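# Carry the blue foam block into the tote by the door

## Task

Locate the blue foam block lying on the floor somewhere in the room and set it inside the tote next to the door, entirely within the tote with no part hanging over its rim. The block must stay there by itself at the end, not held by the robot. The robot must not tip over or finish leaning, or the task fails.

## Robot and tools

ROBOT. A Hello Robot Stretch 4 with one arm: an omni-wheel base, a lift riding up a mast, an arm that telescopes forward, a three-joint wrist (yaw, pitch, roll) and a two-finger gripper. It stands about 1.6 m tall, and its base rim lies no more than 0.23 m from the base origin.

FRAMES. Base frame: origin on the floor below the base centre, x forward, y left, z up. hand_pose is reported in this frame as a point between the open fingertips; with all wrist joints at 0 its axes line up with the base frame, and its printed position may be somewhat off. The odometry frame is the base frame as it was when the scene began. base_odometry counts wheel rotation only, so slipping looks like travel; heading runs -3.142 to 3.142, positive leftward. If turned_by_wheels and turned_by_imu disagree by more than roughly 0.1 rad, the base likely bumped something or slid, and the heading error is about their difference.

execute_actions. Argument "actions" is a list holding one action or none (empty list just reports state and images). Optional "cameras": list of head_camera, head_left_camera, head_right_camera, wrist_camera or all; omitted/null/["all"] gives every camera, [] gives none. An action contains "base", "joints" or both, with optional "pace" and "contact_limits"; alternatively it holds only "end_of_arm". All motions in one action begin at once and may finish at different times. No action lasts over 15 s.
- "base": exactly one relative move, measured from where the base last reported itself: {"translate_m": d} straight ahead, metres, -2 to 2, forward positive; {"strafe_m": d} sideways, metres, -2 to 2, left positive; {"rotate_rad": d} in-place turn, radians, -3.2 to 3.2, counter-clockwise (left) positive.
- "joints": a dictionary by joint name of absolute targets (not offsets), each a single number. lift_m 0 to 1.2 (tolerance ±0.004); arm_m 0 to 0.55 (±0.004), extension forward; wrist_yaw_rad -1.134 to 4.276 (±0.02), 0 points ahead, positive left, 3.14 folded back, above 3.4 the arm may obstruct; wrist_pitch_rad -1.117 to 4.259 (±0.05), 0 level, 1.57 pointing down; wrist_roll_rad -1.117 to 4.259 (±0.02), 0 puts both fingers at equal height, positive rolls clockwise viewed from behind; gripper_m -0.038 to 0.141 (±0.004), fingertip gap in metres, negative means fingers pressing together. A joint target outside its range gets clipped and played, with a note; any other bad value or unknown key rejects the whole call.
- "pace": "slow", "default", "fast" or "max" (base up to 0.1/0.3/0.4/0.6 m/s and 1/2/3/4 rad/s). With lift_m above 0.2 at the move's start, base speed is further capped, down to 0.3 m/s and 1 rad/s at lift_m 1.2.
- "contact_limits": only {"arm_m": value}, 0 (gentlest) to 0.75 (firmest), default 0.5; how hard the arm may push before it halts.
- {"end_of_arm": "enable_torque"} restores wrist or gripper motors that shut off; they then hold their current position.
A part left out of an action may still be driving toward an earlier target without the status showing it. If a result reports a stop, any later execute_actions, wait or finished_scene calls in that same reply are skipped.

wait: "seconds" 0 to 10; commands nothing and returns state and images.
zoom_image: "camera" name and "region" [x0, y0, x1, y1] in pixels of that camera's latest full image, origin top-left, at most 504 by 504.
finished_scene: "scene" number (1 or 2); ends the scene after the last command is held, cannot be undone, and reports success. Replying with no tool call ends everything.

CAMERAS. head_camera (420x560) sits atop the mast looking forward and down; turn the base to look elsewhere. head_left_camera and head_right_camera (420x672 fisheyes) flank it and look more steeply down, showing base and arm. wrist_camera (616x392) looks along the fingers, tips near the bottom of the image. Calibration gives intrinsics K, distortion D and T_world_to_cam from base frame to camera, with small per-scene errors larger for the wrist camera.

RESULT LINES. base_status and joint_status describe how each commanded motion ended: "done" (for the base, wheels turned the full amount even if slipping); "off_target" (resting short, maybe still pushing); "contact_stop_at_<key>" (hit something; that part goes slack and drops its target); "limit_stop_at_<name>", including own_body (self-collision; move away, not toward) and tilt (lean above 6 degrees: lift, arm and wheels go slack and refuse commands until upright); "time_out"; "torque_fault" (wrist/gripper motor went limp; send enable_torque). on_its_own lists uncommanded behaviour; "held at" is a held target, not an actual position. lidar_m: 12 distances in metres, 30-degree sectors starting straight ahead and going counter-clockwise (4th left, 7th behind, 10th right); "-" means nothing seen or closer than 0.25 m; sees from about 0.15 m up, misses clear objects and thin legs. wrist_depth_mm: 7x7 grid of median depths, 100 to 2000 mm, row by row from top-left, "-" unknown. base_tilt in degrees, forward and right positive, with a fixed bias up to about 1.5. motor_effort: percent of max, positive toward higher joint values, peak in brackets; wheel_0/1/2 positive turns base right.

GRASPING. Command gripper_m smaller than the block's width; going lower squeezes harder and pulls the object toward the wrist. Readings and "done" do not prove a grasp; a clear change in gripper effort does when the command is 0 or above. If fingertips jam on the floor, raise the lift. To unfold at the start, send lift_m 0.4 with wrist_yaw_rad 0.

AVOID. Driving or turning with over 1 kg held and arm_m above 0.2, especially fast; steady pushing with a high gripper or firm contact limit; pressing the gripper into things during base or arm moves (torque fault); tilted-up plus rolled wrists (self-collision); dropping, slamming or hard hits. The robot keeps its last command while you think, so plan with the scene still running. Faster robot motion is preferred.

Each tool is called after "Emit:" by a JSON object that holds its "fn" and its "kwargs".

## Session

Emit:
{"fn": "execute_actions", "kwargs": {"actions": [{"joints":{"lift_m":0.4,"wrist_yaw_rad":0}}]}}

Scene clock: 2.47 s.
base_odometry: x=+0.000 y=+0.000 heading=+0.000 (m, m, rad; odometry frame)
turned_by_wheels: +0.000 (rad since the last result)
turned_by_imu: +0.001 (rad since the last result)
base_tilt: forward=-1.2 right=-0.6 (deg)
lidar_m: 0.87 0.88 1.03 1.45 1.47 0.96 0.83 0.81 0.94 1.38 1.95 1.03
base_status: not commanded
joint_positions: lift_m=+0.400 arm_m=-0.002 wrist_yaw_rad=+0.000 wrist_pitch_rad=+0.008 wrist_roll_rad=+0.015 gripper_m=+0.057
joint_status: all done
motor_effort: lift_m=+23(24) arm_m=-1(1) wrist_yaw_rad=+0(4) wrist_pitch_rad=-10(10) wrist_roll_rad=-1(1) gripper_m=-1(1) wheel_0=+0(0) wheel_1=+0(1) wheel_2=+0(0) (%)
hand_pose: x=+0.4576 y=-0.0873 z=+0.5755 quat_wxyz=(+1.000, +0.008, +0.004, +0.000) (m; base frame)
wrist_depth_mm: 615 634 668 707 750 778 831 / 609 640 676 707 732 778 831 / 603 634 676 707 732 768 831 / 615 634 668 699 750 778 831 / 609 627 668 707 723 778 820 / 609 640 196 699 190 759 820 / 603 634 668 135 741 759 820
pictures: head_camera, head_left_camera, head_right_camera, wrist_camera
camera_calibration (this result's frames):
wrist_camera: T_world_to_cam=[[0.0319289, -0.99721, -0.0674674, -0.0514438], [-0.00907727, 0.0672098, -0.997698, 0.63742], [0.999449, 0.0324678, -0.00690602, -0.226512], [0, 0, 0, 1]] pos_world=[0.233816, -0.0867868, 0.630917]
Images, in order (width x height): head_camera 420x560, head_left_camera 420x672, head_right_camera 420x672, wrist_camera 616x392.

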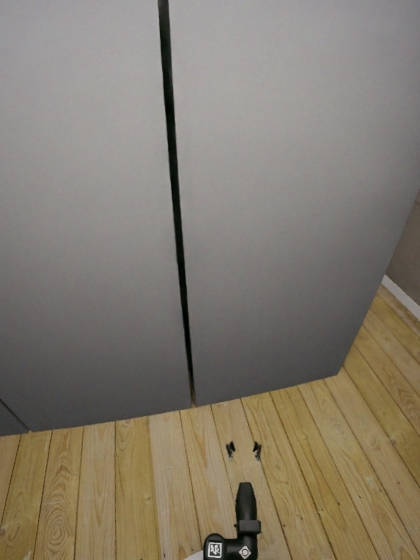

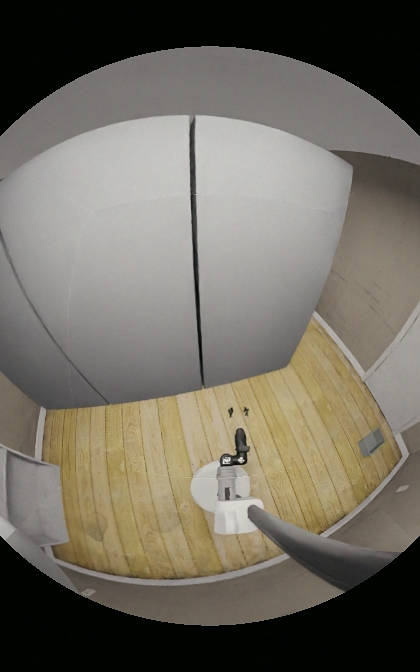

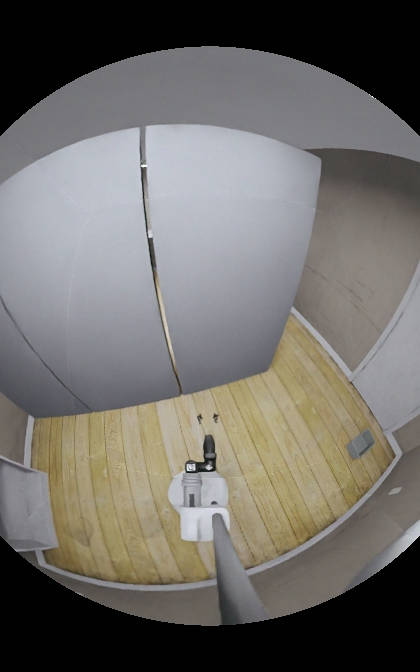

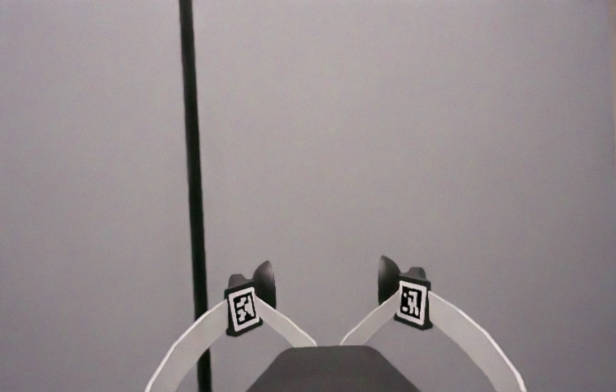

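Tote probably at right by door. Block possibly behind the partition.

Emit:
{"fn": "execute_actions", "kwargs": {"actions": [{"base":{"rotate_rad":-1.1}}], "cameras": ["head_camera","head_left_camera"]}}

Scene clock: 4.37 s.
base_odometry: x=+0.000 y=+0.000 heading=-1.100 (m, m, rad; odometry frame)
turned_by_wheels: -1.100 (rad since the last result)
turned_by_imu: -1.078 (rad since the last result)
base_tilt: forward=-1.2 right=-0.6 (deg)
lidar_m: 1.94 1.05 0.88 0.88 1.02 1.49 1.47 0.99 0.81 0.82 0.92 1.36
base_status: done
joint_positions: lift_m=+0.400 arm_m=-0.002 wrist_yaw_rad=+0.000 wrist_pitch_rad=+0.008 wrist_roll_rad=+0.015 gripper_m=+0.057
joint_status: not commanded
motor_effort: lift_m=+22(23) arm_m=-1(1) wrist_yaw_rad=+1(1) wrist_pitch_rad=-9(9) wrist_roll_rad=-1(1) gripper_m=-3(3) wheel_0=+0(7) wheel_1=+1(9) wheel_2=-1(6) (%)
hand_pose: x=+0.4575 y=-0.0874 z=+0.5756 quat_wxyz=(+1.000, +0.008, +0.004, +0.000) (m; base frame)
wrist_depth_mm: - - 1863 1708 1661 1537 1430 / - - 1921 1708 1618 1537 1464 / - - 1921 1756 1661 1576 1464 / - - 1863 1756 1618 1576 1537 / 976 - 1921 1756 1618 1537 1464 / 946 - 196 1708 189 1537 1499 / 931 1464 1308 135 1336 1182 1229
pictures: head_camera, head_left_camera
Images, in order (width x height): head_camera 420x560, head_left_camera 420x672.

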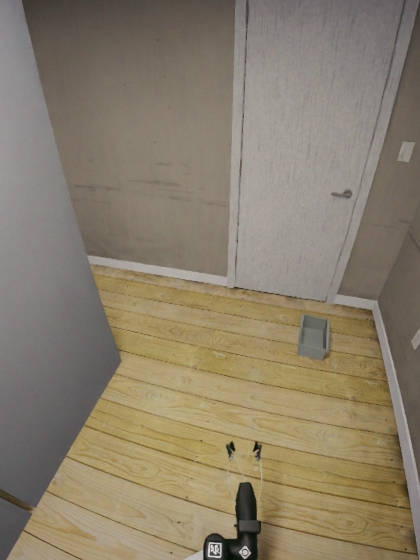

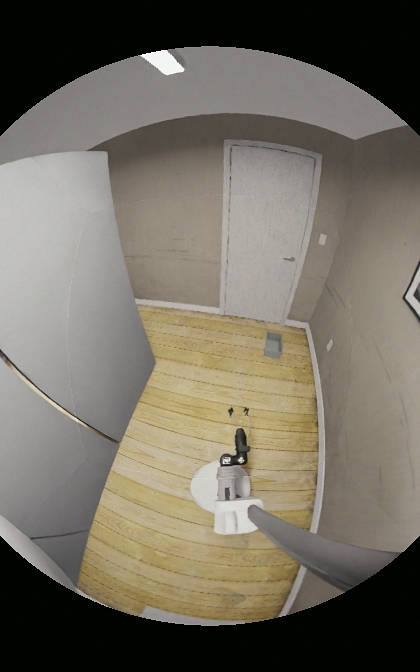

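Emit:
{"fn": "execute_actions", "kwargs": {"actions": [{"base":{"translate_m":1.45},"pace":"fast"}], "cameras": []}}

Emit:
{"fn": "execute_actions", "kwargs": {"actions": [{"base":{"rotate_rad":1.3}}], "cameras": ["head_camera","head_left_camera"]}}

Scene clock: 9.57 s.
base_odometry: x=+0.658 y=-1.292 heading=-1.100 (m, m, rad; odometry frame)
turned_by_wheels: +0.000 (rad since the last result)
turned_by_imu: +0.003 (rad since the last result)
base_tilt: forward=-1.3 right=-0.6 (deg)
lidar_m: 0.51 0.62 1.05 0.83 0.69 1.09 2.51 1.35 0.56 0.51 0.66 0.53
base_status: done
joint_positions: lift_m=+0.400 arm_m=-0.002 wrist_yaw_rad=+0.000 wrist_pitch_rad=+0.008 wrist_roll_rad=+0.015 gripper_m=+0.057
joint_status: not commanded
motor_effort: lift_m=+22(22) arm_m=-1(1) wrist_yaw_rad=+2(2) wrist_pitch_rad=-9(9) wrist_roll_rad=-1(1) gripper_m=-3(3) wheel_0=+0(7) wheel_1=+2(9) wheel_2=+2(12) (%)
hand_pose: x=+0.4575 y=-0.0874 z=+0.5756 quat_wxyz=(+1.000, +0.008, +0.004, +0.000) (m; base frame)
wrist_depth_mm: 410 382 355 303 296 278 265 / 413 382 355 301 297 279 266 / 413 384 355 303 296 278 266 / 413 384 357 303 296 281 267 / 415 384 357 303 294 279 268 / 418 387 196 301 190 278 267 / 418 387 357 135 293 274 267
pictures: none
No camera images: the call's "cameras" was empty. Leave "cameras" out to get every camera's image.

Scene clock: 11.47 s.
base_odometry: x=+0.658 y=-1.292 heading=+0.200 (m, m, rad; odometry frame)
turned_by_wheels: +1.300 (rad since the last result)
turned_by_imu: +1.275 (rad since the last result)
base_tilt: forward=-1.2 right=-0.7 (deg)
lidar_m: 1.83 0.69 0.77 1.81 1.71 1.21 0.52 0.56 0.58 0.52 0.57 0.76
base_status: done
joint_positions: lift_m=+0.400 arm_m=-0.002 wrist_yaw_rad=+0.000 wrist_pitch_rad=+0.008 wrist_roll_rad=+0.015 gripper_m=+0.057
joint_status: not commanded
motor_effort: lift_m=+22(22) arm_m=+0(1) wrist_yaw_rad=+1(0) wrist_pitch_rad=-9(9) wrist_roll_rad=-1(1) gripper_m=-3(2) wheel_0=-2(6) wheel_1=-2(8) wheel_2=-1(7) (%)
hand_pose: x=+0.4575 y=-0.0874 z=+0.5757 quat_wxyz=(+1.000, +0.008, +0.004, +0.000) (m; base frame)
wrist_depth_mm: 732 - - - 1618 917 647 / 723 - - - 1708 946 661 / 723 - - - 1808 960 668 / 707 - - - 1863 960 668 / 699 - - - 1708 976 668 / 691 - 196 - 190 931 683 / 691 1499 1308 135 1366 854 707
pictures: head_camera, head_left_camera
Images, in order (width x height): head_camera 420x560, head_left_camera 420x672.

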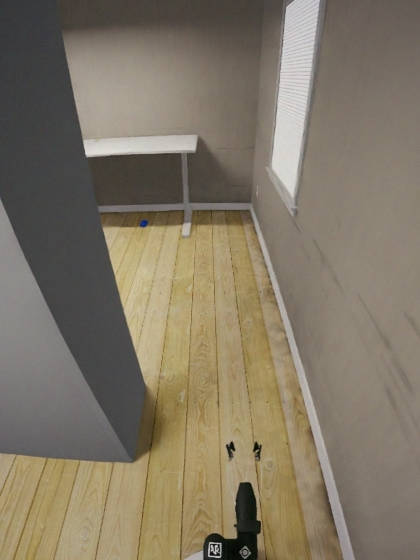

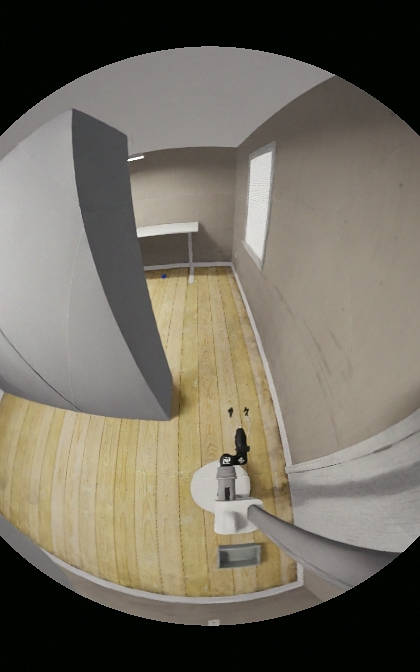

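Emit:
{"fn": "execute_actions", "kwargs": {"actions": [{"base":{"translate_m":2.0},"pace":"fast","joints":{"wrist_pitch_rad":0.9,"gripper_m":0.13}}], "cameras": ["head_camera","head_left_camera"]}}

Scene clock: 17.97 s.
base_odometry: x=+2.618 y=-0.894 heading=+0.200 (m, m, rad; odometry frame)
turned_by_wheels: +0.000 (rad since the last result)
turned_by_imu: +0.004 (rad since the last result)
base_tilt: forward=-1.2 right=-0.7 (deg)
lidar_m: 1.06 0.85 1.10 2.49 1.42 1.08 2.31 0.70 0.43 0.40 0.40 0.56
base_status: done
joint_positions: lift_m=+0.400 arm_m=-0.002 wrist_yaw_rad=+0.000 wrist_pitch_rad=+0.901 wrist_roll_rad=+0.015 gripper_m=+0.130
joint_status: all done
motor_effort: lift_m=+22(22) arm_m=+0(1) wrist_yaw_rad=+2(3) wrist_pitch_rad=-7(9) wrist_roll_rad=-1(1) gripper_m=+0(5) wheel_0=-1(4) wheel_1=+0(8) wheel_2=+1(12) (%)
hand_pose: x=+0.3481 y=-0.0874 z=+0.3518 quat_wxyz=(+0.900, +0.007, +0.436, -0.003) (m; base frame)
wrist_depth_mm: 1229 1098 1160 1118 1042 707 496 / 1025 960 976 931 904 723 504 / 866 831 820 809 809 741 517 / 759 741 723 715 707 676 530 / 676 661 654 627 627 609 525 / 603 585 201 574 559 200 525 / 549 535 535 140 521 504 496
pictures: head_camera, head_left_camera
Images, in order (width x height): head_camera 420x560, head_left_camera 420x672.

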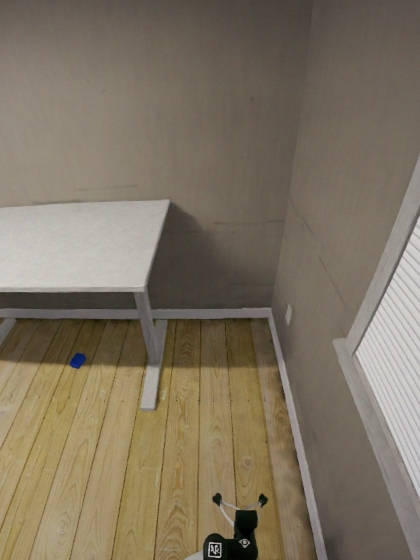

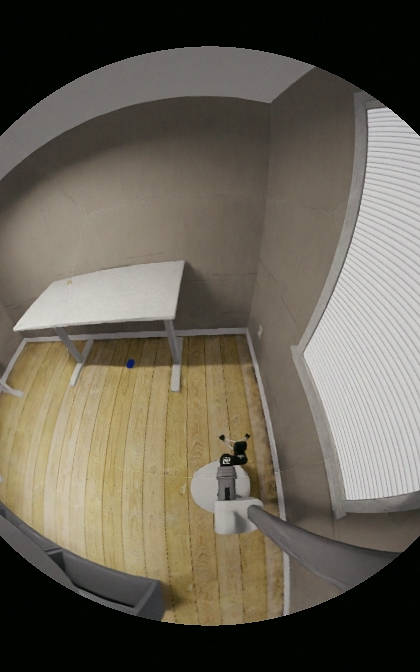

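Emit:
{"fn": "execute_actions", "kwargs": {"actions": [{"base":{"strafe_m":0.98},"joints":{"lift_m":0.2,"arm_m":0.3}}]}}

Scene clock: 22.73 s.
base_odometry: x=+2.423 y=+0.066 heading=+0.200 (m, m, rad; odometry frame)
turned_by_wheels: +0.000 (rad since the last result)
turned_by_imu: +0.002 (rad since the last result)
base_tilt: forward=-1.2 right=-0.6 (deg)
lidar_m: 0.75 0.79 1.06 1.52 1.51 1.06 0.98 1.02 1.50 1.37 1.42 0.81
base_status: done
joint_positions: lift_m=+0.200 arm_m=+0.299 wrist_yaw_rad=+0.000 wrist_pitch_rad=+0.901 wrist_roll_rad=+0.015 gripper_m=+0.130
joint_status: all done
motor_effort: lift_m=+15(21) arm_m=+6(8) wrist_yaw_rad=+1(1) wrist_pitch_rad=-6(7) wrist_roll_rad=-1(1) gripper_m=+0(0) wheel_0=+0(8) wheel_1=+0(10) wheel_2=+0(0) (%)
hand_pose: x=+0.6489 y=-0.0874 z=+0.1523 quat_wxyz=(+0.900, +0.007, +0.436, -0.003) (m; base frame)
wrist_depth_mm: 788 759 741 707 699 676 621 / 654 634 621 603 585 574 564 / 559 539 530 521 508 500 488 / 488 477 466 459 449 442 433 / 433 424 418 407 402 394 392 / 387 377 201 368 353 199 355 / 353 342 343 140 334 324 325
pictures: head_camera, head_left_camera, head_right_camera, wrist_camera
camera_calibration (this result's frames):
wrist_camera: T_world_to_cam=[[-0.0327145, -0.997231, -0.0667892, -0.0443813], [-0.782986, 0.0671039, -0.618409, 0.661321], [0.621178, 0.0320641, -0.783013, -0.0570283], [0, 0, 0, 1]] pos_world=[0.551778, -0.0868071, 0.361349]
Images, in order (width x height): head_camera 420x560, head_left_camera 420x672, head_right_camera 420x672, wrist_camera 616x392.

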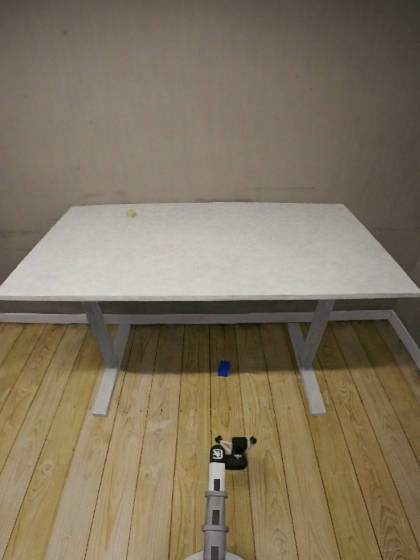

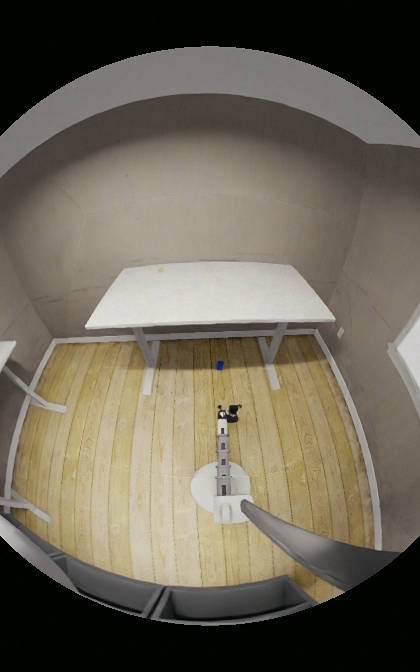

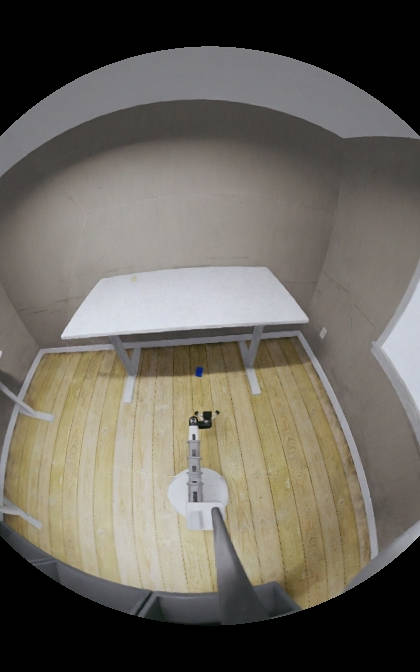

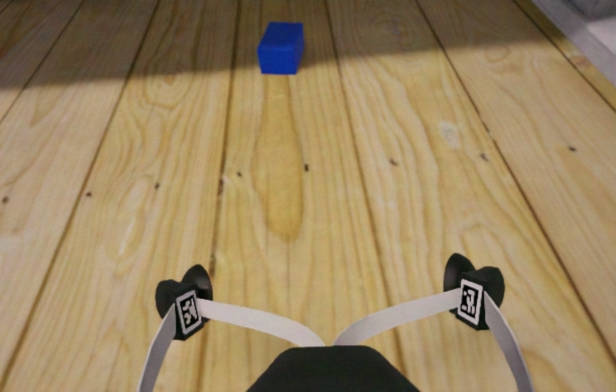

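Emit:
{"fn": "execute_actions", "kwargs": {"actions": [{"base":{"translate_m":0.25},"joints":{"lift_m":0.15,"arm_m":0.4}}], "cameras": ["wrist_camera","head_camera"]}}

Scene clock: 25.27 s.
base_odometry: x=+2.668 y=+0.116 heading=+0.201 (m, m, rad; odometry frame)
turned_by_wheels: +0.000 (rad since the last result)
turned_by_imu: +0.001 (rad since the last result)
base_tilt: forward=-1.2 right=-0.7 (deg)
lidar_m: 0.52 0.56 0.72 1.52 1.58 1.31 1.24 1.28 1.43 1.36 0.78 0.56
base_status: done
joint_positions: lift_m=+0.150 arm_m=+0.399 wrist_yaw_rad=+0.000 wrist_pitch_rad=+0.901 wrist_roll_rad=+0.015 gripper_m=+0.130
joint_status: all done
motor_effort: lift_m=+15(15) arm_m=+6(6) wrist_yaw_rad=+2(0) wrist_pitch_rad=-7(7) wrist_roll_rad=-2(1) gripper_m=-1(0) wheel_0=+1(5) wheel_1=+2(7) wheel_2=+2(9) (%)
hand_pose: x=+0.7489 y=-0.0874 z=+0.1023 quat_wxyz=(+0.900, +0.007, +0.436, -0.003) (m; base frame)
wrist_depth_mm: 634 627 640 609 597 580 554 / 549 549 530 512 504 492 480 / 477 462 455 445 439 427 424 / 418 410 384 384 389 379 375 / 373 364 357 353 345 342 336 / 336 322 200 319 306 199 303 / 304 294 296 140 285 278 279
pictures: head_camera, wrist_camera
camera_calibration (this result's frames):
wrist_camera: T_world_to_cam=[[-0.0328436, -0.997227, -0.0667872, -0.0443724], [-0.783016, 0.067202, -0.618361, 0.708749], [0.621134, 0.0319862, -0.783052, -0.158234], [0, 0, 0, 1]] pos_world=[0.651788, -0.0868174, 0.311394]
Images, in order (width x height): head_camera 420x560, wrist_camera 616x392.

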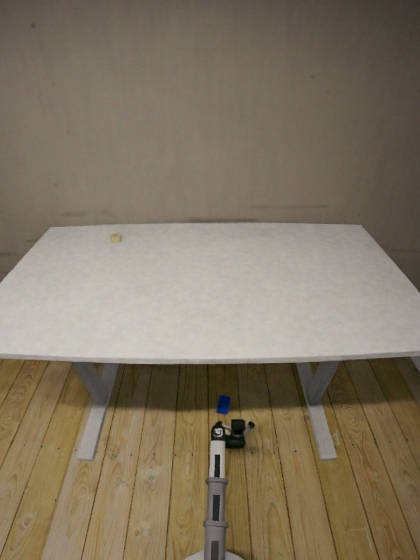

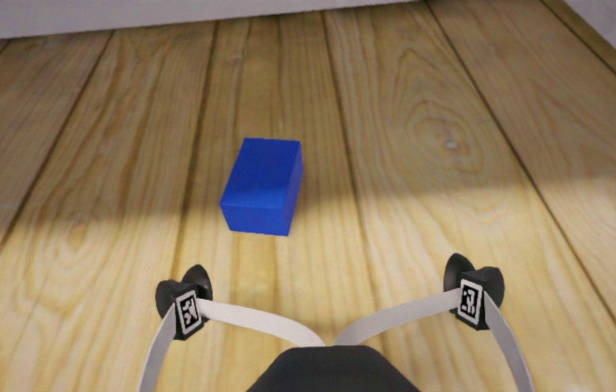

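Emit:
{"fn": "execute_actions", "kwargs": {"actions": [{"base":{"strafe_m":0.055},"joints":{"lift_m":0.12,"arm_m":0.47}}], "cameras": []}}

Emit:
{"fn": "execute_actions", "kwargs": {"actions": [{"joints":{"lift_m":0.085,"arm_m":0.54}}], "cameras": ["wrist_camera"]}}

Scene clock: 26.63 s.
base_odometry: x=+2.657 y=+0.170 heading=+0.201 (m, m, rad; odometry frame)
turned_by_wheels: +0.000 (rad since the last result)
turned_by_imu: +0.000 (rad since the last result)
base_tilt: forward=-1.2 right=-0.6 (deg)
lidar_m: 0.51 0.55 0.74 1.48 1.52 1.32 1.23 1.30 1.50 1.42 0.83 0.56
base_status: done
joint_positions: lift_m=+0.120 arm_m=+0.469 wrist_yaw_rad=+0.000 wrist_pitch_rad=+0.901 wrist_roll_rad=+0.015 gripper_m=+0.130
joint_status: all done
motor_effort: lift_m=+15(15) arm_m=+6(5) wrist_yaw_rad=+0(3) wrist_pitch_rad=-7(7) wrist_roll_rad=-1(1) gripper_m=-1(0) wheel_0=-1(9) wheel_1=+1(11) wheel_2=+0(1) (%)
hand_pose: x=+0.8189 y=-0.0874 z=+0.0723 quat_wxyz=(+0.900, +0.007, +0.436, -0.003) (m; base frame)
wrist_depth_mm: 564 564 564 554 535 525 504 / 500 492 484 466 455 445 439 / 430 424 413 404 397 387 382 / 379 370 364 303 347 342 336 / 332 330 322 274 314 307 304 / 300 291 200 286 276 200 274 / 273 266 265 140 258 252 251
pictures: none
No camera images: the call's "cameras" was empty. Leave "cameras" out to get every camera's image.

Scene clock: 27.77 s.
base_odometry: x=+2.657 y=+0.170 heading=+0.201 (m, m, rad; odometry frame)
turned_by_wheels: +0.000 (rad since the last result)
turned_by_imu: +0.000 (rad since the last result)
base_tilt: forward=-1.2 right=-0.6 (deg)
lidar_m: 0.51 0.55 0.72 1.48 1.52 1.34 1.24 1.29 1.51 1.42 0.80 0.56
base_status: not commanded
joint_positions: lift_m=+0.085 arm_m=+0.539 wrist_yaw_rad=+0.000 wrist_pitch_rad=+0.901 wrist_roll_rad=+0.015 gripper_m=+0.130
joint_status: all done
motor_effort: lift_m=+15(14) arm_m=+6(6) wrist_yaw_rad=+1(1) wrist_pitch_rad=-7(7) wrist_roll_rad=-1(1) gripper_m=+0(3) wheel_0=+0(1) wheel_1=+2(2) wheel_2=+1(1) (%)
hand_pose: x=+0.8889 y=-0.0874 z=+0.0373 quat_wxyz=(+0.900, +0.007, +0.436, -0.003) (m; base frame)
wrist_depth_mm: 496 496 496 484 473 455 445 / 442 430 424 410 397 389 382 / 375 370 362 351 347 336 332 / 330 322 317 312 306 298 296 / 293 286 282 226 267 268 264 / 263 255 198 205 236 198 241 / 239 232 230 140 225 220 220
pictures: wrist_camera
camera_calibration (this result's frames):
wrist_camera: T_world_to_cam=[[-0.0328464, -0.997226, -0.0667874, -0.0441136], [-0.783013, 0.0672045, -0.618364, 0.778162], [0.621138, 0.0319844, -0.783048, -0.296068], [0, 0, 0, 1]] pos_world=[0.79176, -0.0868176, 0.246406]
Images, in order (width x height): wrist_camera 616x392.

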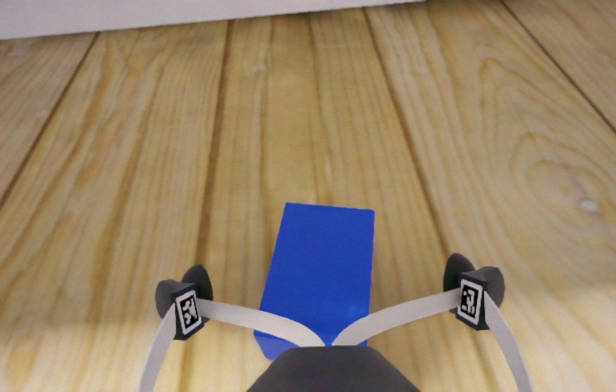

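Emit:
{"fn": "execute_actions", "kwargs": {"actions": [{"joints":{"lift_m":0.062}}], "cameras": []}}

Emit:
{"fn": "execute_actions", "kwargs": {"actions": [{"joints":{"gripper_m":0.015}}], "cameras": []}}

Emit:
{"fn": "execute_actions", "kwargs": {"actions": [{"joints":{"lift_m":0.2}}], "cameras": ["wrist_camera"]}}

Scene clock: 28.80 s.
base_odometry: x=+2.657 y=+0.170 heading=+0.201 (m, m, rad; odometry frame)
turned_by_wheels: +0.000 (rad since the last result)
turned_by_imu: +0.000 (rad since the last result)
base_tilt: forward=-1.2 right=-0.7 (deg)
lidar_m: 0.51 0.54 0.75 1.47 1.53 1.31 1.23 1.26 1.52 1.40 0.80 0.55
base_status: not commanded
joint_positions: lift_m=+0.063 arm_m=+0.539 wrist_yaw_rad=-0.002 wrist_pitch_rad=+0.900 wrist_roll_rad=+0.015 gripper_m=+0.130
joint_status: all done
motor_effort: lift_m=+9(15) arm_m=+6(6) wrist_yaw_rad=+9(9) wrist_pitch_rad=-2(7) wrist_roll_rad=-1(1) gripper_m=+1(0) wheel_0=+0(0) wheel_1=+1(1) wheel_2=+0(0) (%)
hand_pose: x=+0.8891 y=-0.0878 z=+0.0151 quat_wxyz=(+0.901, +0.007, +0.435, -0.004) (m; base frame)
wrist_depth_mm: 492 484 469 452 442 433 415 / 410 399 392 382 373 364 357 / 351 343 338 329 322 315 312 / 306 298 294 231 281 278 274 / 271 266 262 205 248 249 246 / 244 235 196 186 219 196 222 / 220 213 214 140 209 203 205
pictures: none
No camera images: the call's "cameras" was empty. Leave "cameras" out to get every camera's image.

Scene clock: 30.87 s.
base_odometry: x=+2.657 y=+0.170 heading=+0.201 (m, m, rad; odometry frame)
turned_by_wheels: +0.000 (rad since the last result)
turned_by_imu: +0.001 (rad since the last result)
base_tilt: forward=-1.2 right=-0.6 (deg)
lidar_m: 0.52 0.56 0.73 1.48 1.51 1.33 1.24 1.28 1.51 1.41 0.80 0.55
base_status: not commanded
joint_positions: lift_m=+0.062 arm_m=+0.539 wrist_yaw_rad=+0.001 wrist_pitch_rad=+0.900 wrist_roll_rad=+0.015 gripper_m=+0.015
joint_status: all done
motor_effort: lift_m=+14(13) arm_m=+5(6) wrist_yaw_rad=-2(9) wrist_pitch_rad=-3(24) wrist_roll_rad=-1(1) gripper_m=-22(23) wheel_0=+0(0) wheel_1=+2(2) wheel_2=+0(0) (%)
hand_pose: x=+0.8894 y=-0.0873 z=+0.0146 quat_wxyz=(+0.900, +0.007, +0.435, -0.003) (m; base frame)
wrist_depth_mm: 484 469 455 439 427 415 407 / 402 392 382 370 362 355 345 / 343 336 329 320 314 307 303 / 298 293 287 282 278 271 268 / 264 260 257 199 240 244 240 / 239 235 185 178 180 213 218 / 216 207 208 141 204 198 199
pictures: none
No camera images: the call's "cameras" was empty. Leave "cameras" out to get every camera's image.

Scene clock: 32.50 s.
base_odometry: x=+2.657 y=+0.170 heading=+0.201 (m, m, rad; odometry frame)
turned_by_wheels: +0.000 (rad since the last result)
turned_by_imu: +0.000 (rad since the last result)
base_tilt: forward=-1.2 right=-0.7 (deg)
lidar_m: 0.50 0.53 0.70 1.46 1.52 1.31 1.24 1.27 1.52 1.40 0.79 0.55
base_status: not commanded
joint_positions: lift_m=+0.200 arm_m=+0.539 wrist_yaw_rad=+0.000 wrist_pitch_rad=+0.901 wrist_roll_rad=+0.015 gripper_m=+0.015
joint_status: all done
motor_effort: lift_m=+24(26) arm_m=+5(5) wrist_yaw_rad=+2(0) wrist_pitch_rad=-7(7) wrist_roll_rad=-1(1) gripper_m=-24(23) wheel_0=+0(0) wheel_1=+1(1) wheel_2=+0(0) (%)
hand_pose: x=+0.8890 y=-0.0873 z=+0.1516 quat_wxyz=(+0.900, +0.007, +0.436, -0.003) (m; base frame)
wrist_depth_mm: 521 530 530 530 539 544 559 / 574 585 580 580 580 574 554 / 549 539 535 521 508 500 488 / 488 477 466 459 445 436 433 / 424 421 413 198 392 394 389 / 384 382 185 178 180 345 353 / 349 334 336 141 329 320 322
pictures: wrist_camera
camera_calibration (this result's frames):
wrist_camera: T_world_to_cam=[[-0.0325057, -0.997235, -0.0668219, -0.0367051], [-0.783083, 0.0669559, -0.618303, 0.848965], [0.621067, 0.0322287, -0.783094, -0.206595], [0, 0, 0, 1]] pos_world=[0.791926, -0.0867886, 0.360681]
Images, in order (width x height): wrist_camera 616x392.

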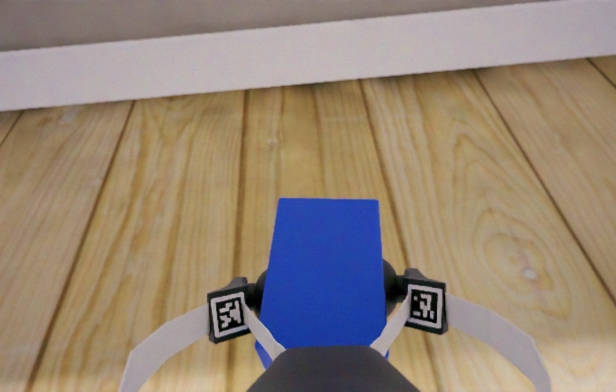

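Emit:
{"fn": "execute_actions", "kwargs": {"actions": [{"joints":{"arm_m":0},"base":{"translate_m":-0.25}}], "cameras": []}}

Emit:
{"fn": "execute_actions", "kwargs": {"actions": [{"base":{"rotate_rad":-3.17}}], "cameras": []}}

Emit:
{"fn": "execute_actions", "kwargs": {"actions": [{"base":{"strafe_m":0.96},"joints":{"lift_m":0.35}}], "cameras": ["head_camera"]}}

Scene clock: 35.33 s.
base_odometry: x=+2.412 y=+0.120 heading=+0.200 (m, m, rad; odometry frame)
turned_by_wheels: +0.000 (rad since the last result)
turned_by_imu: +0.000 (rad since the last result)
base_tilt: forward=-1.2 right=-0.6 (deg)
lidar_m: 0.77 0.80 1.59 1.46 1.50 1.06 0.98 1.02 1.55 1.42 1.48 0.81
base_status: done
joint_positions: lift_m=+0.200 arm_m=+0.001 wrist_yaw_rad=+0.000 wrist_pitch_rad=+0.902 wrist_roll_rad=+0.015 gripper_m=+0.015
joint_status: all done
motor_effort: lift_m=+24(24) arm_m=-6(10) wrist_yaw_rad=+1(1) wrist_pitch_rad=-8(8) wrist_roll_rad=-1(1) gripper_m=-24(25) wheel_0=-1(6) wheel_1=-2(7) wheel_2=-2(9) (%)
hand_pose: x=+0.3509 y=-0.0875 z=+0.1516 quat_wxyz=(+0.900, +0.007, +0.436, -0.003) (m; base frame)
wrist_depth_mm: 788 759 741 715 699 676 654 / 647 640 621 603 591 574 559 / 554 544 530 517 512 504 496 / 492 480 469 462 452 439 436 / 430 427 415 198 392 397 392 / 389 382 185 178 179 347 353 / 351 336 340 141 330 324 325
pictures: none
No camera images: the call's "cameras" was empty. Leave "cameras" out to get every camera's image.

Scene clock: 38.20 s.
base_odometry: x=+2.413 y=+0.120 heading=-2.969 (m, m, rad; odometry frame)
turned_by_wheels: -3.170 (rad since the last result)
turned_by_imu: -3.107 (rad since the last result)
base_tilt: forward=-1.2 right=-0.6 (deg)
lidar_m: 0.97 1.01 1.58 1.42 1.47 0.83 0.76 0.80 1.56 1.45 1.49 1.06
base_status: done
joint_positions: lift_m=+0.200 arm_m=+0.001 wrist_yaw_rad=+0.000 wrist_pitch_rad=+0.902 wrist_roll_rad=+0.015 gripper_m=+0.015
joint_status: not commanded
motor_effort: lift_m=+22(23) arm_m=-6(6) wrist_yaw_rad=+0(1) wrist_pitch_rad=-7(8) wrist_roll_rad=-1(1) gripper_m=-24(24) wheel_0=+2(5) wheel_1=+2(9) wheel_2=-1(8) (%)
hand_pose: x=+0.3509 y=-0.0874 z=+0.1517 quat_wxyz=(+0.900, +0.007, +0.436, -0.003) (m; base frame)
wrist_depth_mm: 732 723 723 715 699 676 668 / 647 634 621 609 585 574 564 / 554 549 535 517 508 500 492 / 484 477 466 462 449 442 436 / 430 424 418 198 394 397 389 / 387 382 185 178 179 347 353 / 351 336 340 141 330 324 327
pictures: none
No camera images: the call's "cameras" was empty. Leave "cameras" out to get every camera's image.

Scene clock: 42.73 s.
base_odometry: x=+2.577 y=-0.826 heading=-2.969 (m, m, rad; odometry frame)
turned_by_wheels: +0.000 (rad since the last result)
turned_by_imu: +0.002 (rad since the last result)
base_tilt: forward=-1.2 right=-0.6 (deg)
lidar_m: 1.36 0.82 0.52 0.47 0.50 0.65 0.84 0.86 1.14 2.42 1.45 1.03
base_status: done
joint_positions: lift_m=+0.350 arm_m=+0.001 wrist_yaw_rad=+0.000 wrist_pitch_rad=+0.902 wrist_roll_rad=+0.015 gripper_m=+0.015
joint_status: all done
motor_effort: lift_m=+23(24) arm_m=-6(6) wrist_yaw_rad=+0(1) wrist_pitch_rad=-7(8) wrist_roll_rad=-1(1) gripper_m=-24(24) wheel_0=+1(9) wheel_1=+0(10) wheel_2=+0(1) (%)
hand_pose: x=+0.3509 y=-0.0874 z=+0.3016 quat_wxyz=(+0.900, +0.007, +0.436, -0.003) (m; base frame)
wrist_depth_mm: 946 1060 1060 1008 946 778 798 / 891 891 878 842 831 798 788 / 788 778 759 732 723 691 691 / 683 676 661 647 640 627 615 / 615 603 597 198 554 559 554 / 549 544 185 178 180 492 504 / 504 477 480 141 466 455 459
pictures: head_camera
Images, in order (width x height): head_camera 420x560.

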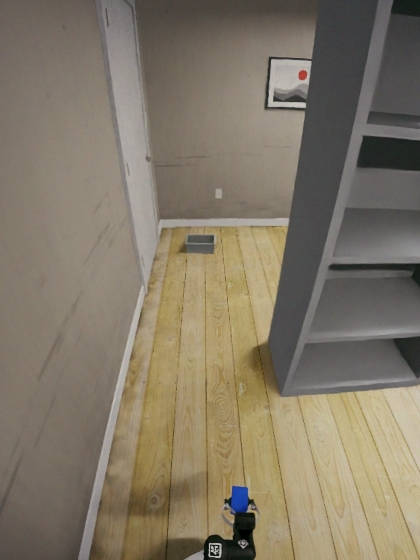

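Emit:
{"fn": "execute_actions", "kwargs": {"actions": [{"base":{"translate_m":1.85},"pace":"fast"}], "cameras": ["head_camera","wrist_camera"]}}

Scene clock: 48.80 s.
base_odometry: x=+0.754 y=-1.143 heading=-2.969 (m, m, rad; odometry frame)
turned_by_wheels: +0.000 (rad since the last result)
turned_by_imu: +0.004 (rad since the last result)
base_tilt: forward=-1.2 right=-0.6 (deg)
lidar_m: 0.68 0.70 0.66 0.60 0.65 0.85 2.04 0.51 0.56 1.37 1.94 1.36
base_status: done
joint_positions: lift_m=+0.350 arm_m=+0.001 wrist_yaw_rad=+0.000 wrist_pitch_rad=+0.902 wrist_roll_rad=+0.015 gripper_m=+0.015
joint_status: not commanded
motor_effort: lift_m=+23(23) arm_m=-5(6) wrist_yaw_rad=-1(1) wrist_pitch_rad=-7(7) wrist_roll_rad=-1(2) gripper_m=-24(21) wheel_0=+0(7) wheel_1=+0(8) wheel_2=+1(11) (%)
hand_pose: x=+0.3509 y=-0.0874 z=+0.3016 quat_wxyz=(+0.900, +0.007, +0.436, -0.003) (m; base frame)
wrist_depth_mm: 1008 991 1008 991 976 946 931 / 931 715 842 866 842 831 788 / 683 732 723 741 715 715 699 / 676 640 647 647 640 621 615 / 615 603 597 199 559 564 549 / 554 544 185 178 180 492 500 / 500 480 480 141 462 459 459
pictures: head_camera, wrist_camera
camera_calibration (this result's frames):
wrist_camera: T_world_to_cam=[[-0.032906, -0.997223, -0.0668142, -0.0441045], [-0.783132, 0.0672616, -0.618208, 0.520347], [0.620985, 0.0319816, -0.78317, 0.245125], [0, 0, 0, 1]] pos_world=[0.25383, -0.0868208, 0.51071]
Images, in order (width x height): head_camera 420x560, wrist_camera 616x392.

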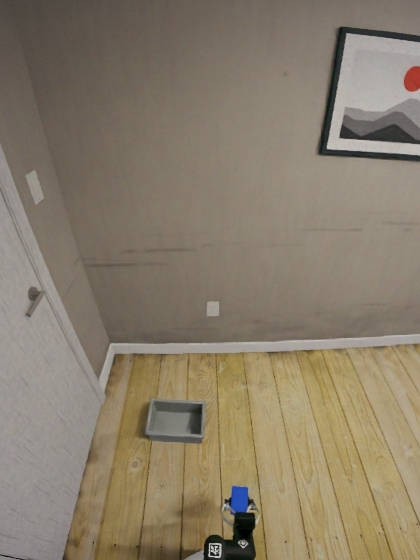

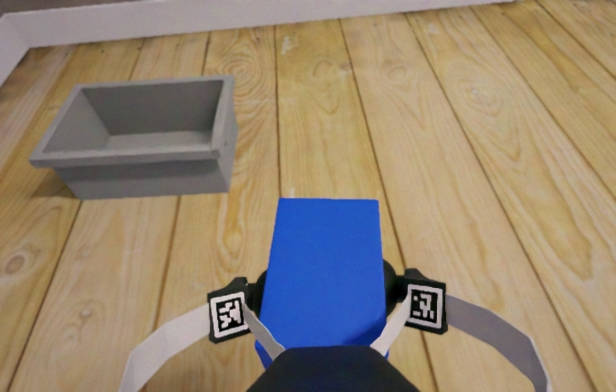

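Emit:
{"fn": "execute_actions", "kwargs": {"actions": [{"base":{"strafe_m":0.28},"joints":{"arm_m":0.4}}], "cameras": ["head_camera","wrist_camera"]}}

Scene clock: 51.37 s.
base_odometry: x=+0.802 y=-1.419 heading=-2.969 (m, m, rad; odometry frame)
turned_by_wheels: +0.000 (rad since the last result)
turned_by_imu: +0.001 (rad since the last result)
base_tilt: forward=-1.2 right=-0.6 (deg)
lidar_m: 0.66 0.52 0.36 0.33 0.37 0.52 1.20 0.89 0.73 1.43 1.92 0.71
base_status: done
joint_positions: lift_m=+0.350 arm_m=+0.399 wrist_yaw_rad=+0.000 wrist_pitch_rad=+0.901 wrist_roll_rad=+0.015 gripper_m=+0.015
joint_status: all done
motor_effort: lift_m=+23(23) arm_m=+6(7) wrist_yaw_rad=-2(3) wrist_pitch_rad=-7(8) wrist_roll_rad=-1(1) gripper_m=-25(24) wheel_0=+0(7) wheel_1=+1(11) wheel_2=+0(0) (%)
hand_pose: x=+0.7489 y=-0.0874 z=+0.3017 quat_wxyz=(+0.900, +0.007, +0.436, -0.003) (m; base frame)
wrist_depth_mm: 615 634 640 647 661 668 691 / 676 707 715 715 732 759 750 / 707 750 750 741 723 707 691 / 661 668 668 647 640 615 615 / 603 597 591 198 424 559 544 / 549 535 185 178 180 496 500 / 500 375 469 141 436 449 459
pictures: head_camera, wrist_camera
camera_calibration (this result's frames):
wrist_camera: T_world_to_cam=[[-0.0327265, -0.997228, -0.0668175, -0.0311076], [-0.783084, 0.0671258, -0.618283, 0.832031], [0.621055, 0.0320895, -0.78311, -0.00204196], [0, 0, 0, 1]] pos_world=[0.6518, -0.0868066, 0.510753]
Images, in order (width x height): head_camera 420x560, wrist_camera 616x392.

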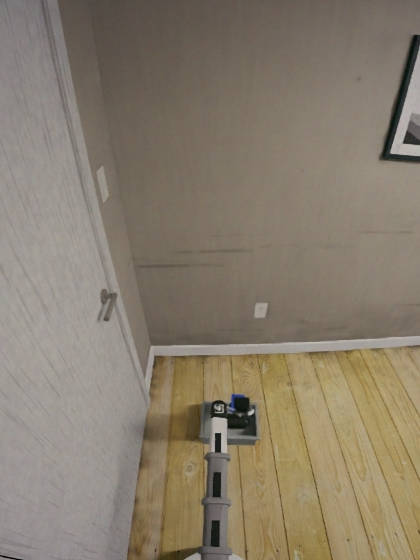

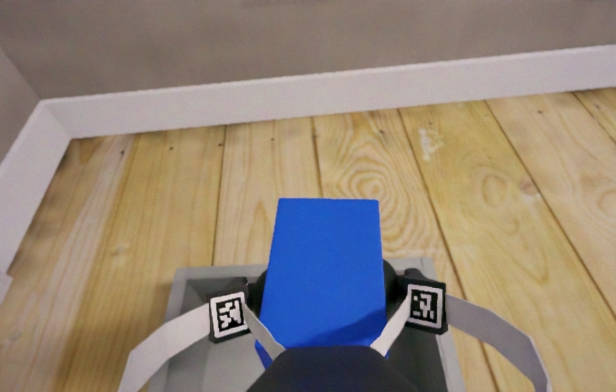

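Emit:
{"fn": "execute_actions", "kwargs": {"actions": [{"joints":{"arm_m":0.465,"wrist_pitch_rad":1.2,"lift_m":0.27}}], "cameras": []}}

Emit:
{"fn": "execute_actions", "kwargs": {"actions": [{"joints":{"lift_m":0.14},"pace":"slow"}], "cameras": ["wrist_camera"]}}

Scene clock: 52.83 s.
base_odometry: x=+0.802 y=-1.419 heading=-2.969 (m, m, rad; odometry frame)
turned_by_wheels: +0.000 (rad since the last result)
turned_by_imu: +0.000 (rad since the last result)
base_tilt: forward=-1.2 right=-0.6 (deg)
lidar_m: 0.66 0.52 0.35 0.33 0.38 0.51 1.19 0.90 0.74 1.42 1.94 0.68
base_status: not commanded
joint_positions: lift_m=+0.270 arm_m=+0.464 wrist_yaw_rad=+0.000 wrist_pitch_rad=+1.201 wrist_roll_rad=+0.015 gripper_m=+0.015
joint_status: all done
motor_effort: lift_m=+15(21) arm_m=+6(7) wrist_yaw_rad=+0(1) wrist_pitch_rad=-5(7) wrist_roll_rad=-1(1) gripper_m=-24(22) wheel_0=+0(0) wheel_1=+2(2) wheel_2=+0(0) (%)
hand_pose: x=+0.7392 y=-0.0874 z=+0.1796 quat_wxyz=(+0.825, +0.006, +0.565, -0.004) (m; base frame)
wrist_depth_mm: 559 544 535 530 517 500 496 / 512 508 500 500 484 469 469 / 484 477 466 462 455 445 439 / 452 340 370 332 359 413 418 / 427 334 413 198 366 327 394 / 402 309 185 178 180 268 373 / 382 271 368 141 362 255 355
pictures: none
No camera images: the call's "cameras" was empty. Leave "cameras" out to get every camera's image.

Scene clock: 54.73 s.
base_odometry: x=+0.802 y=-1.419 heading=-2.969 (m, m, rad; odometry frame)
turned_by_wheels: +0.000 (rad since the last result)
turned_by_imu: +0.001 (rad since the last result)
base_tilt: forward=-1.3 right=-0.6 (deg)
lidar_m: 0.65 0.54 0.35 0.33 0.36 0.50 1.18 0.88 0.73 1.43 1.95 1.35
base_status: not commanded
joint_positions: lift_m=+0.140 arm_m=+0.464 wrist_yaw_rad=+0.000 wrist_pitch_rad=+1.201 wrist_roll_rad=+0.015 gripper_m=+0.015
joint_status: all done
motor_effort: lift_m=+15(15) arm_m=+6(6) wrist_yaw_rad=+3(3) wrist_pitch_rad=-6(6) wrist_roll_rad=-1(2) gripper_m=-24(25) wheel_0=-1(0) wheel_1=+1(1) wheel_2=+0(0) (%)
hand_pose: x=+0.7392 y=-0.0874 z=+0.0496 quat_wxyz=(+0.825, +0.006, +0.565, -0.004) (m; base frame)
wrist_depth_mm: 375 368 364 359 197 196 334 / 204 211 213 216 219 212 182 / 221 266 272 276 278 241 174 / 218 297 296 293 287 245 176 / 217 279 279 199 266 249 179 / 214 265 185 178 179 204 181 / 212 249 249 141 242 237 173
pictures: wrist_camera
camera_calibration (this result's frames):
wrist_camera: T_world_to_cam=[[-0.0511829, -0.997221, -0.0541399, -0.0352912], [-0.930587, 0.0672985, -0.359833, 0.76478], [0.362476, 0.0319646, -0.931445, 0.00507631], [0, 0, 0, 1]] pos_world=[0.708048, -0.0868239, 0.27801]
Images, in order (width x height): wrist_camera 616x392.

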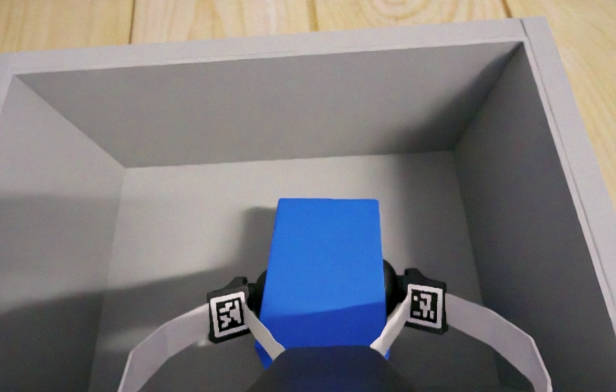

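Emit:
{"fn": "execute_actions", "kwargs": {"actions": [{"joints":{"lift_m":0.122,"arm_m":0.485},"pace":"slow"}], "cameras": []}}

Emit:
{"fn": "execute_actions", "kwargs": {"actions": [{"joints":{"gripper_m":0.085}}], "cameras": []}}

Emit:
{"fn": "execute_actions", "kwargs": {"actions": [{"joints":{"lift_m":0.33}}], "cameras": ["wrist_camera"]}}

Emit:
{"fn": "finished_scene", "kwargs": {"scene": 1}}

Scene clock: 56.20 s.
base_odometry: x=+0.802 y=-1.419 heading=-2.969 (m, m, rad; odometry frame)
turned_by_wheels: +0.000 (rad since the last result)
turned_by_imu: +0.000 (rad since the last result)
base_tilt: forward=-1.3 right=-0.7 (deg)
lidar_m: 0.66 0.53 0.33 0.33 0.36 0.49 1.19 0.88 0.73 1.44 1.94 1.34
base_status: not commanded
joint_positions: lift_m=+0.122 arm_m=+0.484 wrist_yaw_rad=+0.000 wrist_pitch_rad=+1.201 wrist_roll_rad=+0.015 gripper_m=+0.015
joint_status: all done
motor_effort: lift_m=+15(14) arm_m=+6(5) wrist_yaw_rad=+0(1) wrist_pitch_rad=-5(6) wrist_roll_rad=-2(1) gripper_m=-23(23) wheel_0=+0(1) wheel_1=+2(2) wheel_2=+0(0) (%)
hand_pose: x=+0.7591 y=-0.0874 z=+0.0316 quat_wxyz=(+0.825, +0.006, +0.565, -0.004) (m; base frame)
wrist_depth_mm: 353 343 338 334 330 171 170 / 179 181 183 185 187 190 172 / 211 229 231 236 240 224 174 / 218 274 276 272 267 245 176 / 216 263 260 199 250 246 179 / 214 249 185 178 180 204 181 / 213 232 232 141 226 223 172
pictures: none
No camera images: the call's "cameras" was empty. Leave "cameras" out to get every camera's image.

Scene clock: 57.70 s.
base_odometry: x=+0.802 y=-1.419 heading=-2.969 (m, m, rad; odometry frame)
turned_by_wheels: +0.000 (rad since the last result)
turned_by_imu: +0.000 (rad since the last result)
base_tilt: forward=-1.2 right=-0.6 (deg)
lidar_m: 0.67 0.53 0.35 0.33 0.37 0.49 1.17 0.89 0.73 1.44 1.93 0.71
base_status: not commanded
joint_positions: lift_m=+0.122 arm_m=+0.484 wrist_yaw_rad=+0.000 wrist_pitch_rad=+1.201 wrist_roll_rad=+0.015 gripper_m=+0.085
joint_status: all done
motor_effort: lift_m=+15(15) arm_m=+6(6) wrist_yaw_rad=+1(1) wrist_pitch_rad=-5(5) wrist_roll_rad=-1(1) gripper_m=-3(20) wheel_0=-1(0) wheel_1=+2(2) wheel_2=+0(0) (%)
hand_pose: x=+0.7591 y=-0.0874 z=+0.0316 quat_wxyz=(+0.825, +0.006, +0.565, -0.004) (m; base frame)
wrist_depth_mm: 353 347 340 332 327 171 170 / 180 181 183 185 187 190 171 / 211 229 232 236 241 224 173 / 217 276 276 271 268 244 176 / 216 264 260 212 249 245 178 / 214 250 198 200 197 219 181 / 212 236 233 135 227 221 182
pictures: none
No camera images: the call's "cameras" was empty. Leave "cameras" out to get every camera's image.

Scene clock: 59.63 s.
base_odometry: x=+0.802 y=-1.419 heading=-2.969 (m, m, rad; odometry frame)
turned_by_wheels: +0.000 (rad since the last result)
turned_by_imu: +0.001 (rad since the last result)
base_tilt: forward=-1.2 right=-0.6 (deg)
lidar_m: 0.65 0.51 0.35 0.32 0.37 0.50 1.20 0.88 0.73 1.44 1.95 0.72
base_status: not commanded
joint_positions: lift_m=+0.330 arm_m=+0.484 wrist_yaw_rad=+0.000 wrist_pitch_rad=+1.201 wrist_roll_rad=+0.015 gripper_m=+0.085
joint_status: all done
motor_effort: lift_m=+23(24) arm_m=+6(6) wrist_yaw_rad=+2(2) wrist_pitch_rad=-6(5) wrist_roll_rad=-1(1) gripper_m=-2(2) wheel_0=+0(0) wheel_1=+1(2) wheel_2=+0(0) (%)
hand_pose: x=+0.7592 y=-0.0874 z=+0.2389 quat_wxyz=(+0.825, +0.006, +0.565, -0.004) (m; base frame)
wrist_depth_mm: 627 621 615 597 591 585 574 / 585 580 574 559 554 549 539 / 554 544 535 530 521 512 508 / 521 512 500 496 392 480 480 / 492 473 452 459 452 455 455 / 459 445 198 399 210 430 427 / 436 351 421 135 410 309 410
pictures: wrist_camera
camera_calibration (this result's frames):
wrist_camera: T_world_to_cam=[[-0.0511834, -0.997221, -0.0541399, -0.0240192], [-0.930587, 0.0672989, -0.359832, 0.851502], [0.362475, 0.0319645, -0.931445, 0.174145], [0, 0, 0, 1]] pos_world=[0.728044, -0.0868239, 0.467303]
Images, in order (width x height): wrist_camera 616x392.

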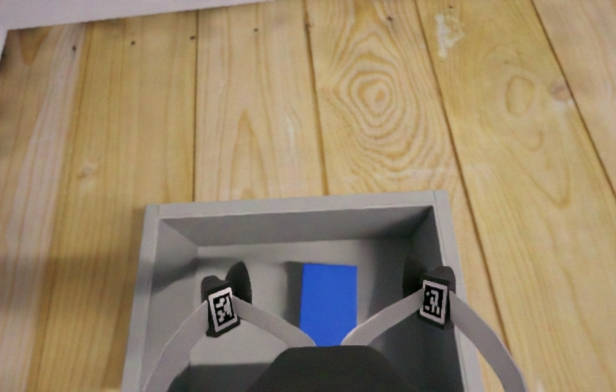

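The scene is finished: the task was done.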